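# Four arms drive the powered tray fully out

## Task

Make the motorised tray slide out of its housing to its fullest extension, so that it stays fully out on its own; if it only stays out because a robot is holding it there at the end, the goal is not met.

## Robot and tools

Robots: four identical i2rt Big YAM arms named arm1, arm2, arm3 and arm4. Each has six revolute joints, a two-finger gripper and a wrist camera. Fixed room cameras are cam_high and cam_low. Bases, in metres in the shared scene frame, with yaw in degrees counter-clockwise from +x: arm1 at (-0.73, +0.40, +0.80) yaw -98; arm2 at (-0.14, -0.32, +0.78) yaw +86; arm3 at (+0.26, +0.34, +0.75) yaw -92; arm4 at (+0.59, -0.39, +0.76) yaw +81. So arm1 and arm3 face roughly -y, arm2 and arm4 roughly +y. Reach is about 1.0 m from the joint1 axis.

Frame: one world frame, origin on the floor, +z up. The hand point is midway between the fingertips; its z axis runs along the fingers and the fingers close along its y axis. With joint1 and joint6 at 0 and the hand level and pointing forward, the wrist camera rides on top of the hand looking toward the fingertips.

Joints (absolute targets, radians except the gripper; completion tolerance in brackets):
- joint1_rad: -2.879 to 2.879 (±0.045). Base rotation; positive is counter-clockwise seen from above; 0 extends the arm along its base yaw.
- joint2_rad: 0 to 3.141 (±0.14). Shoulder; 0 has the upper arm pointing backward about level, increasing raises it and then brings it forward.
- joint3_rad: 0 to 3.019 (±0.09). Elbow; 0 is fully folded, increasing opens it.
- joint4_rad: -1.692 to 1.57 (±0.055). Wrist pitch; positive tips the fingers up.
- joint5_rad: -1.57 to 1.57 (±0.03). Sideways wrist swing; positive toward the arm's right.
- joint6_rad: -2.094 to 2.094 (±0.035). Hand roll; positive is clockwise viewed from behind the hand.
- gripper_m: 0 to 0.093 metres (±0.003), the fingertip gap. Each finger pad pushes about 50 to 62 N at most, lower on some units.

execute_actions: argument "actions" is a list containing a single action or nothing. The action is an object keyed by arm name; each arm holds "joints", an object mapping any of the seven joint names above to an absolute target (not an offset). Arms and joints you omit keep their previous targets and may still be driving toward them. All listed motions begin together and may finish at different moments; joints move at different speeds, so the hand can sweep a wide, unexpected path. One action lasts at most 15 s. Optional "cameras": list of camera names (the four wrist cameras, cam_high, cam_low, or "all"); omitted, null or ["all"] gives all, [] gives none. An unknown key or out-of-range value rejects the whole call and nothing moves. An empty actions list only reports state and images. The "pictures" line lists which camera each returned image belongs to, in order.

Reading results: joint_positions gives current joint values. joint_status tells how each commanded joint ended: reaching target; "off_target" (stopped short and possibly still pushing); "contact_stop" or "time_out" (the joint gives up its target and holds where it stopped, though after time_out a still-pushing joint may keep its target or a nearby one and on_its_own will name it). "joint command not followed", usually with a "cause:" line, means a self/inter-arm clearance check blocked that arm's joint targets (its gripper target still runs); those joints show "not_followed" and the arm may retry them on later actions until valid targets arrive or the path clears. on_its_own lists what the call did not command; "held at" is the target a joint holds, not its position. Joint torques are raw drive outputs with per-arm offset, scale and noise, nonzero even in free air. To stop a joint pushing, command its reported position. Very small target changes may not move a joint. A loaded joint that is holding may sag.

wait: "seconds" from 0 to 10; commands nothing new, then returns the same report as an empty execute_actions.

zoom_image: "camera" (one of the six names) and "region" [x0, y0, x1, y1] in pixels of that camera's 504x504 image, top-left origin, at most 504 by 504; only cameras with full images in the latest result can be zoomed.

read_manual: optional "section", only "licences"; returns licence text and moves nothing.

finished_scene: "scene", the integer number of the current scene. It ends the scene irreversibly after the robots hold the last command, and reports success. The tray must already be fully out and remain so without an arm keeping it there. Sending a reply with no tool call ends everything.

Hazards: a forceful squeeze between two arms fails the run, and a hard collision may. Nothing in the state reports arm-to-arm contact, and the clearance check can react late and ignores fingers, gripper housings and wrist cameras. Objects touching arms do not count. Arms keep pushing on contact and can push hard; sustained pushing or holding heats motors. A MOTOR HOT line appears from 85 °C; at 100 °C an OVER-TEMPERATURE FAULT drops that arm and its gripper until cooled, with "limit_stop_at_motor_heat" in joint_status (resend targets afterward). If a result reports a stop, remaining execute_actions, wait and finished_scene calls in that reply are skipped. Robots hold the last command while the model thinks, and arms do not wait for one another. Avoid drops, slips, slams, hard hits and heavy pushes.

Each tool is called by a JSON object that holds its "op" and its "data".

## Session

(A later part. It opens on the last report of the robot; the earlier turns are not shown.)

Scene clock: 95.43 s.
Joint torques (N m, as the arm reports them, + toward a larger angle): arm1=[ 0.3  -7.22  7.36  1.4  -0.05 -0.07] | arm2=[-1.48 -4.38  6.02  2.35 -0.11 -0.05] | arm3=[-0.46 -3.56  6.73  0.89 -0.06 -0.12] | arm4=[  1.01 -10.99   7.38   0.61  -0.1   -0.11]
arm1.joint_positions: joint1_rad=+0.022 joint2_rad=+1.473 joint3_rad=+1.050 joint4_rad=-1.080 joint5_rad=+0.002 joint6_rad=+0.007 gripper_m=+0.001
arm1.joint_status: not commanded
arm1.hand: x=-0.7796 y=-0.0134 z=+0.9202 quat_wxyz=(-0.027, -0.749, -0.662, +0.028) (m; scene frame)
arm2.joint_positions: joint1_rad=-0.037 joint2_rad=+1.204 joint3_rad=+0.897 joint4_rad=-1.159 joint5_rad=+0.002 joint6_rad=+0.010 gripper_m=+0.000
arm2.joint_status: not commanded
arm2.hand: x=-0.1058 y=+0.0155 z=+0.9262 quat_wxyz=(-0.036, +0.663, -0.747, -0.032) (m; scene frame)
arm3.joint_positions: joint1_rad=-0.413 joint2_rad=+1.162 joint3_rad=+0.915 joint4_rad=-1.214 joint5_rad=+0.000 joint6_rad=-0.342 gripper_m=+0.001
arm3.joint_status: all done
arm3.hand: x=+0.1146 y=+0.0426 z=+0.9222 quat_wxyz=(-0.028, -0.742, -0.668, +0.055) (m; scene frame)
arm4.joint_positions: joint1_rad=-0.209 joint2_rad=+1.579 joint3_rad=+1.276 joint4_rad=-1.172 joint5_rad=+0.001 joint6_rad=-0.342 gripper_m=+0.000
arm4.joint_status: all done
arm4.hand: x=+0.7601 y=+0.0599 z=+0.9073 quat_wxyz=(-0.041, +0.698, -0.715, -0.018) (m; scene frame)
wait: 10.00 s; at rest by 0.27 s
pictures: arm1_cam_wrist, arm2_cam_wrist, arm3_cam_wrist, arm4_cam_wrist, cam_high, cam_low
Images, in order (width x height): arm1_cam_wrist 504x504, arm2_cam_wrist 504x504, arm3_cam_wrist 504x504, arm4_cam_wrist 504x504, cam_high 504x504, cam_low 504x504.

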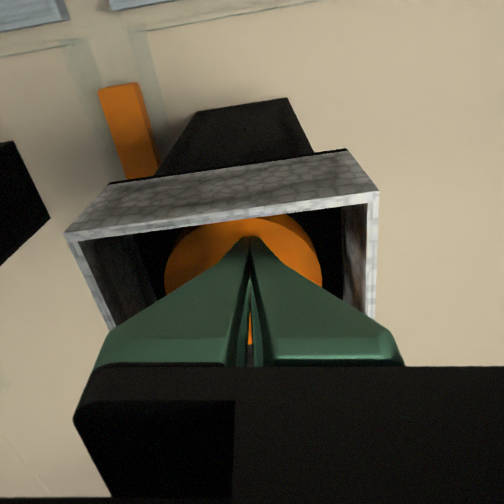

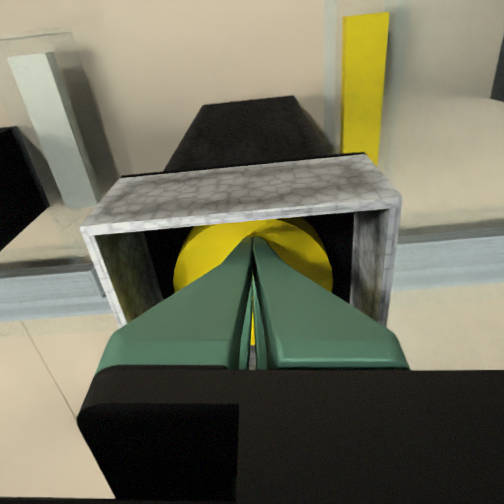

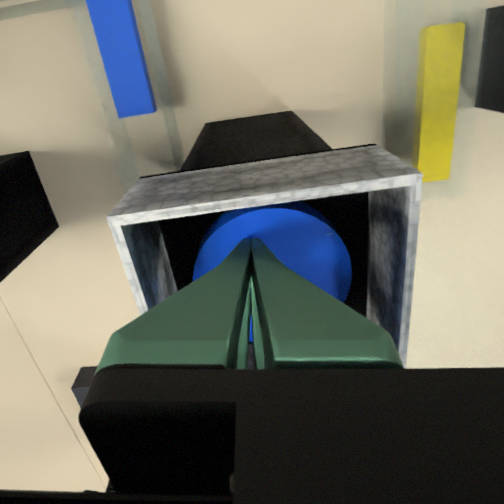

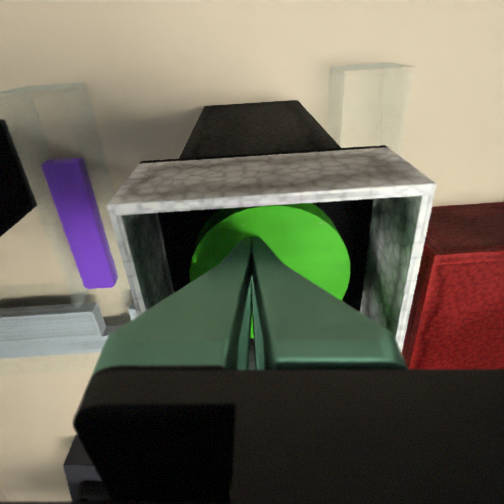

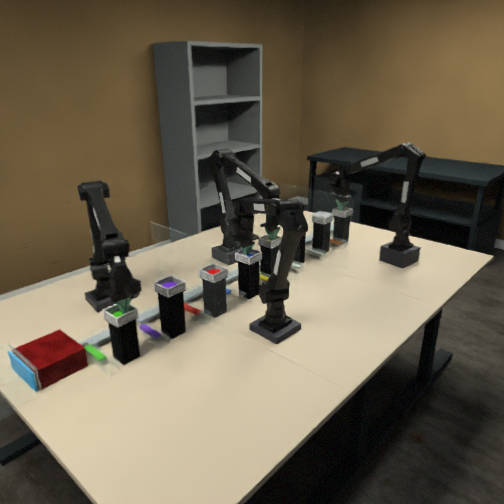

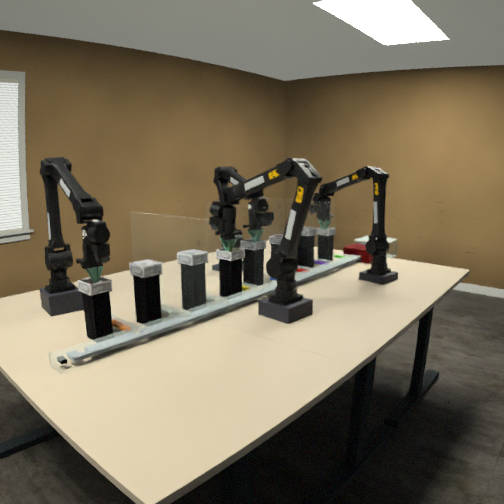

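{"op": "wait", "data": {"seconds": 10}}

{"op": "wait", "data": {"seconds": 10}}

{"op": "wait", "data": {"seconds": 10}}

Scene clock: 109.40 s.
Joint torques (N m, as the arm reports them, + toward a larger angle): arm1=[ 0.19 -7.16  7.4   1.4  -0.05 -0.08] | arm2=[-1.44 -4.43  6.03  2.34 -0.11 -0.05] | arm3=[-0.45 -3.58  6.71  0.9  -0.05 -0.12] | arm4=[  1.08 -10.99   7.38   0.62  -0.1   -0.11]
arm1.joint_positions: joint1_rad=+0.022 joint2_rad=+1.473 joint3_rad=+1.050 joint4_rad=-1.080 joint5_rad=+0.002 joint6_rad=+0.007 gripper_m=+0.001
arm1.joint_status: not commanded
arm1.hand: x=-0.7796 y=-0.0134 z=+0.9202 quat_wxyz=(-0.027, -0.749, -0.662, +0.028) (m; scene frame)
arm2.joint_positions: joint1_rad=-0.037 joint2_rad=+1.204 joint3_rad=+0.897 joint4_rad=-1.159 joint5_rad=+0.002 joint6_rad=+0.010 gripper_m=+0.000
arm2.joint_status: not commanded
arm2.hand: x=-0.1058 y=+0.0155 z=+0.9262 quat_wxyz=(-0.036, +0.663, -0.747, -0.032) (m; scene frame)
arm3.joint_positions: joint1_rad=-0.413 joint2_rad=+1.162 joint3_rad=+0.915 joint4_rad=-1.214 joint5_rad=+0.000 joint6_rad=-0.342 gripper_m=+0.001
arm3.joint_status: all done
arm3.hand: x=+0.1146 y=+0.0426 z=+0.9222 quat_wxyz=(-0.028, -0.742, -0.668, +0.055) (m; scene frame)
arm4.joint_positions: joint1_rad=-0.209 joint2_rad=+1.579 joint3_rad=+1.276 joint4_rad=-1.172 joint5_rad=+0.001 joint6_rad=-0.342 gripper_m=+0.000
arm4.joint_status: all done
arm4.hand: x=+0.7601 y=+0.0599 z=+0.9073 quat_wxyz=(-0.041, +0.698, -0.715, -0.018) (m; scene frame)
wait: 10.00 s; at rest from the start
pictures: arm1_cam_wrist, arm2_cam_wrist, arm3_cam_wrist, arm4_cam_wrist, cam_high, cam_low
Images, in order (width x height): arm1_cam_wrist 504x504, arm2_cam_wrist 504x504, arm3_cam_wrist 504x504, arm4_cam_wrist 504x504, cam_high 504x504, cam_low 504x504.

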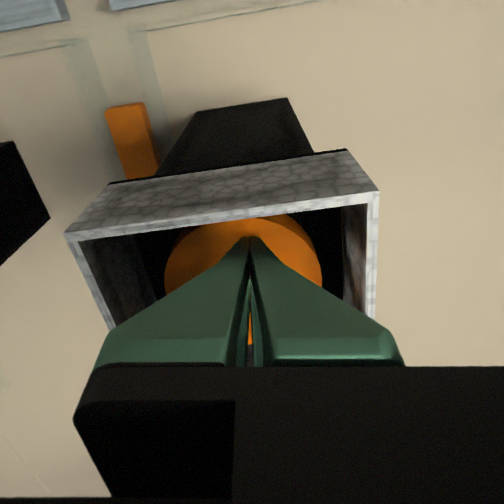

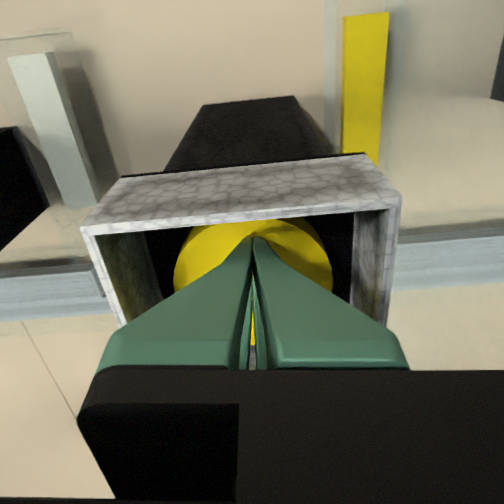

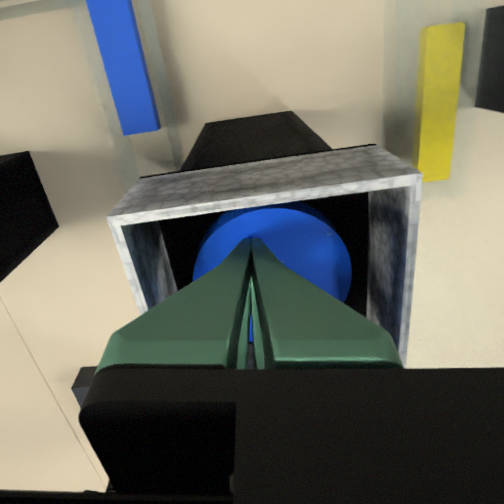

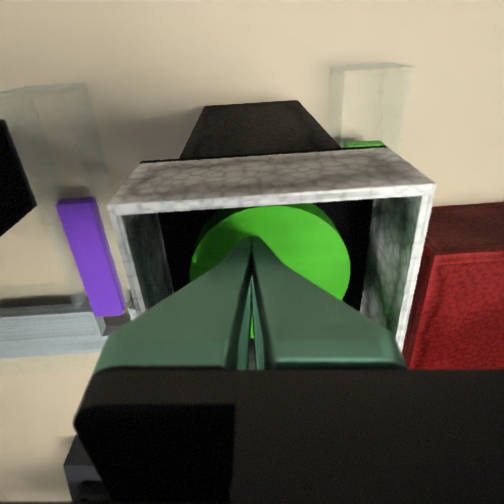

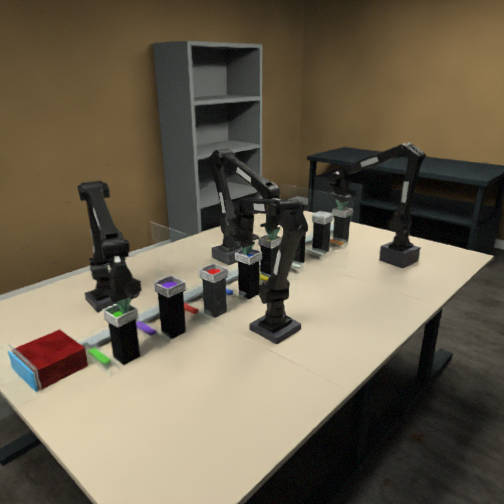

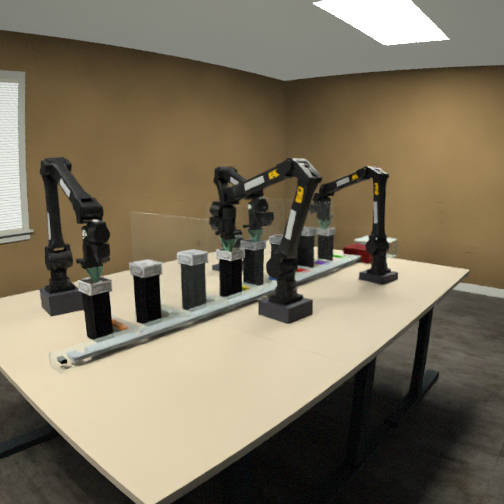

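Scene clock: 119.40 s.
Joint torques (N m, as the arm reports them, + toward a larger angle): arm1=[ 0.55 -7.05  7.36  1.46 -0.06 -0.06] | arm2=[-1.45 -4.38  6.02  2.34 -0.11 -0.05] | arm3=[-0.37 -3.61  6.74  0.88 -0.06 -0.12] | arm4=[  1.01 -11.     7.37   0.6   -0.1   -0.11]
arm1.joint_positions: joint1_rad=+0.022 joint2_rad=+1.473 joint3_rad=+1.050 joint4_rad=-1.080 joint5_rad=+0.002 joint6_rad=+0.007 gripper_m=+0.001
arm1.joint_status: not commanded
arm1.hand: x=-0.7796 y=-0.0134 z=+0.9202 quat_wxyz=(-0.027, -0.749, -0.662, +0.028) (m; scene frame)
arm2.joint_positions: joint1_rad=-0.037 joint2_rad=+1.204 joint3_rad=+0.897 joint4_rad=-1.159 joint5_rad=+0.002 joint6_rad=+0.010 gripper_m=+0.000
arm2.joint_status: not commanded
arm2.hand: x=-0.1058 y=+0.0155 z=+0.9262 quat_wxyz=(-0.036, +0.663, -0.747, -0.032) (m; scene frame)
arm3.joint_positions: joint1_rad=-0.413 joint2_rad=+1.162 joint3_rad=+0.915 joint4_rad=-1.214 joint5_rad=+0.000 joint6_rad=-0.342 gripper_m=+0.001
arm3.joint_status: all done
arm3.hand: x=+0.1146 y=+0.0426 z=+0.9222 quat_wxyz=(-0.028, -0.742, -0.668, +0.055) (m; scene frame)
arm4.joint_positions: joint1_rad=-0.209 joint2_rad=+1.579 joint3_rad=+1.276 joint4_rad=-1.172 joint5_rad=+0.001 joint6_rad=-0.342 gripper_m=+0.000
arm4.joint_status: all done
arm4.hand: x=+0.7601 y=+0.0599 z=+0.9073 quat_wxyz=(-0.041, +0.698, -0.715, -0.018) (m; scene frame)
wait: 10.00 s; at rest by 0.27 s
pictures: arm1_cam_wrist, arm2_cam_wrist, arm3_cam_wrist, arm4_cam_wrist, cam_high, cam_low
Images, in order (width x height): arm1_cam_wrist 504x504, arm2_cam_wrist 504x504, arm3_cam_wrist 504x504, arm4_cam_wrist 504x504, cam_high 504x504, cam_low 504x504.

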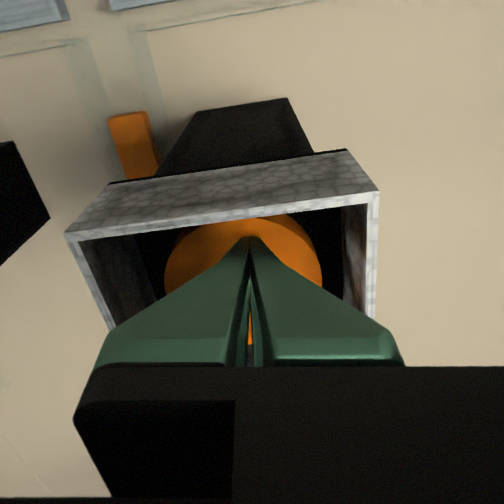

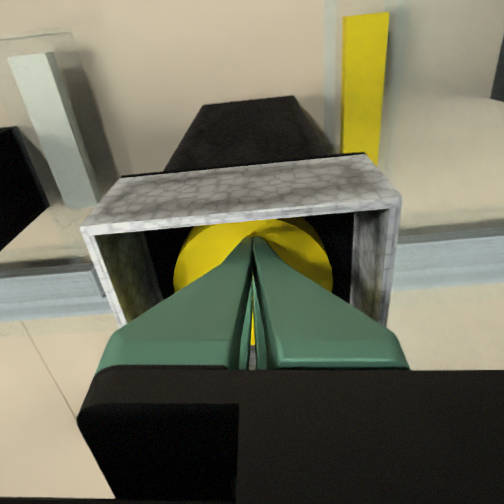

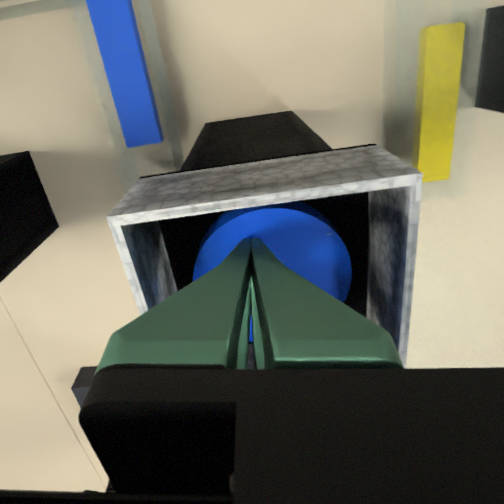

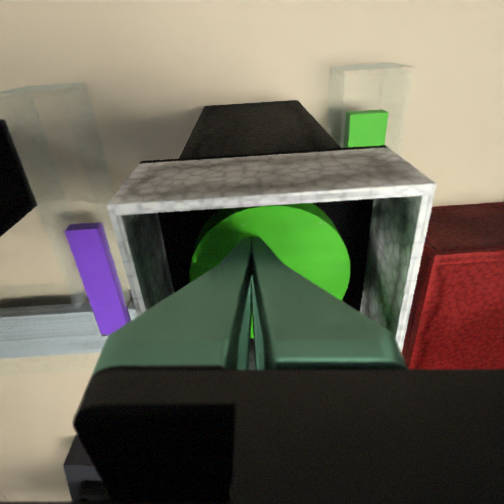

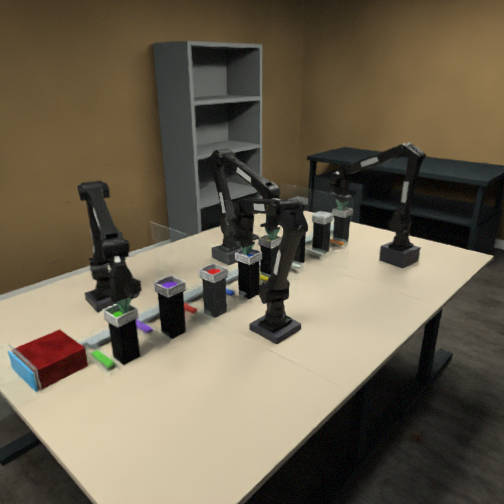

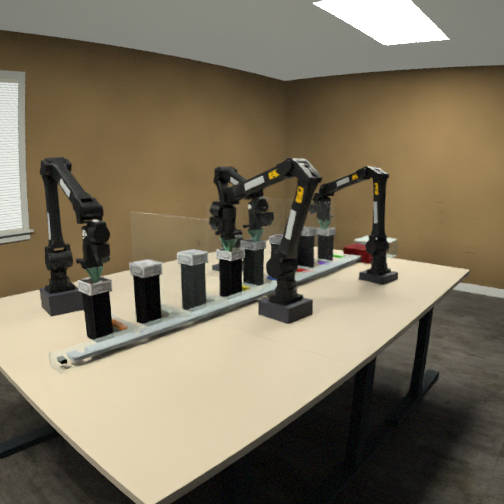

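Scene clock: 129.40 s.
Joint torques (N m, as the arm reports them, + toward a larger angle): arm1=[ 0.42 -7.23  7.33  1.42 -0.07 -0.06] | arm2=[-1.49 -4.42  6.01  2.35 -0.12 -0.06] | arm3=[-0.39 -3.58  6.73  0.88 -0.05 -0.12] | arm4=[  1.04 -11.02   7.38   0.6   -0.1   -0.11]
arm1.joint_positions: joint1_rad=+0.022 joint2_rad=+1.473 joint3_rad=+1.050 joint4_rad=-1.080 joint5_rad=+0.002 joint6_rad=+0.007 gripper_m=+0.001
arm1.joint_status: not commanded
arm1.hand: x=-0.7796 y=-0.0134 z=+0.9202 quat_wxyz=(-0.027, -0.749, -0.662, +0.028) (m; scene frame)
arm2.joint_positions: joint1_rad=-0.037 joint2_rad=+1.204 joint3_rad=+0.897 joint4_rad=-1.159 joint5_rad=+0.002 joint6_rad=+0.010 gripper_m=+0.000
arm2.joint_status: not commanded
arm2.hand: x=-0.1058 y=+0.0155 z=+0.9262 quat_wxyz=(-0.036, +0.663, -0.747, -0.032) (m; scene frame)
arm3.joint_positions: joint1_rad=-0.413 joint2_rad=+1.162 joint3_rad=+0.915 joint4_rad=-1.214 joint5_rad=+0.000 joint6_rad=-0.342 gripper_m=+0.001
arm3.joint_status: all done
arm3.hand: x=+0.1146 y=+0.0426 z=+0.9222 quat_wxyz=(-0.028, -0.742, -0.668, +0.055) (m; scene frame)
arm4.joint_positions: joint1_rad=-0.209 joint2_rad=+1.579 joint3_rad=+1.276 joint4_rad=-1.172 joint5_rad=+0.001 joint6_rad=-0.342 gripper_m=+0.000
arm4.joint_status: all done
arm4.hand: x=+0.7601 y=+0.0599 z=+0.9073 quat_wxyz=(-0.041, +0.698, -0.715, -0.018) (m; scene frame)
wait: 10.00 s; at rest by 0.27 s
pictures: arm1_cam_wrist, arm2_cam_wrist, arm3_cam_wrist, arm4_cam_wrist, cam_high, cam_low
Images, in order (width x height): arm1_cam_wrist 504x504, arm2_cam_wrist 504x504, arm3_cam_wrist 504x504, arm4_cam_wrist 504x504, cam_high 504x504, cam_low 504x504.

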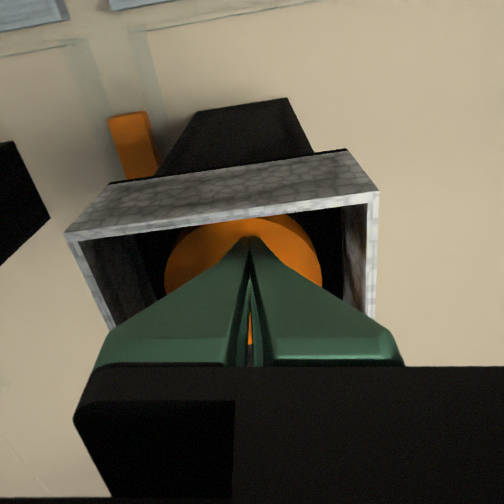

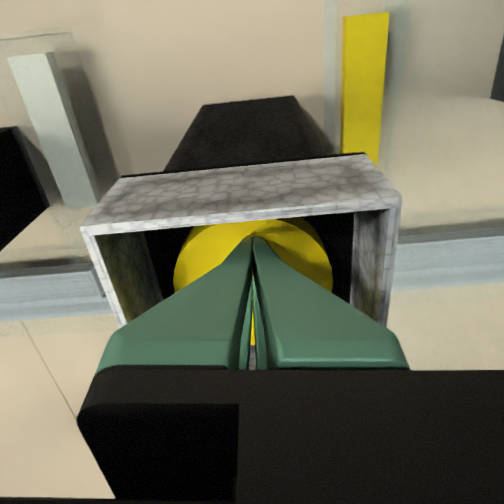

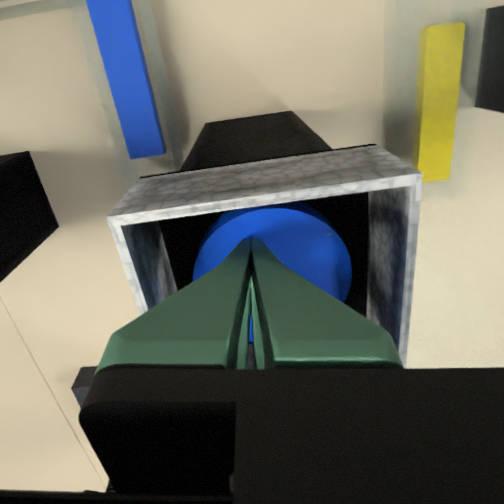

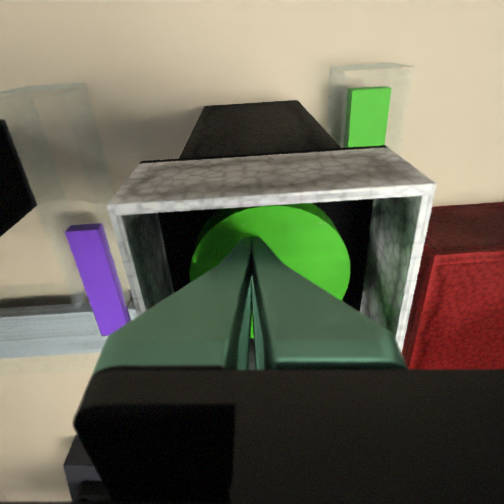

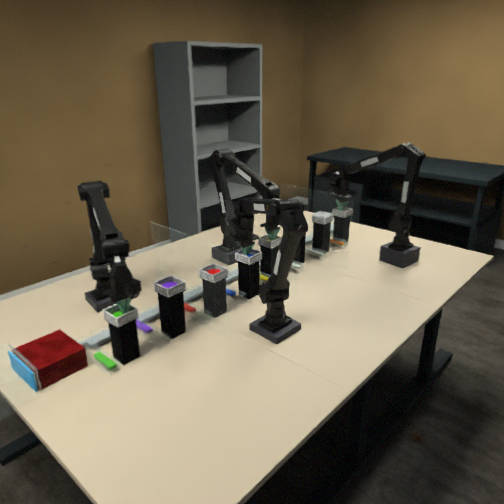

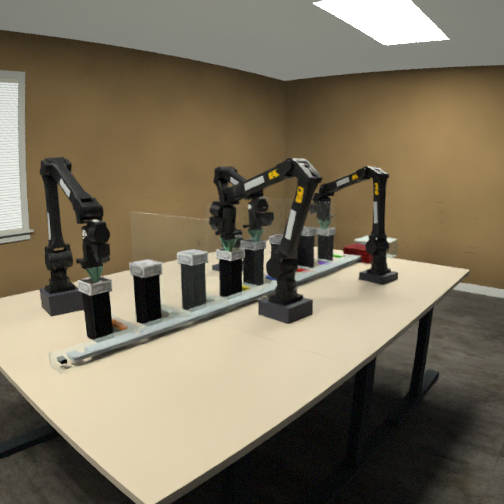

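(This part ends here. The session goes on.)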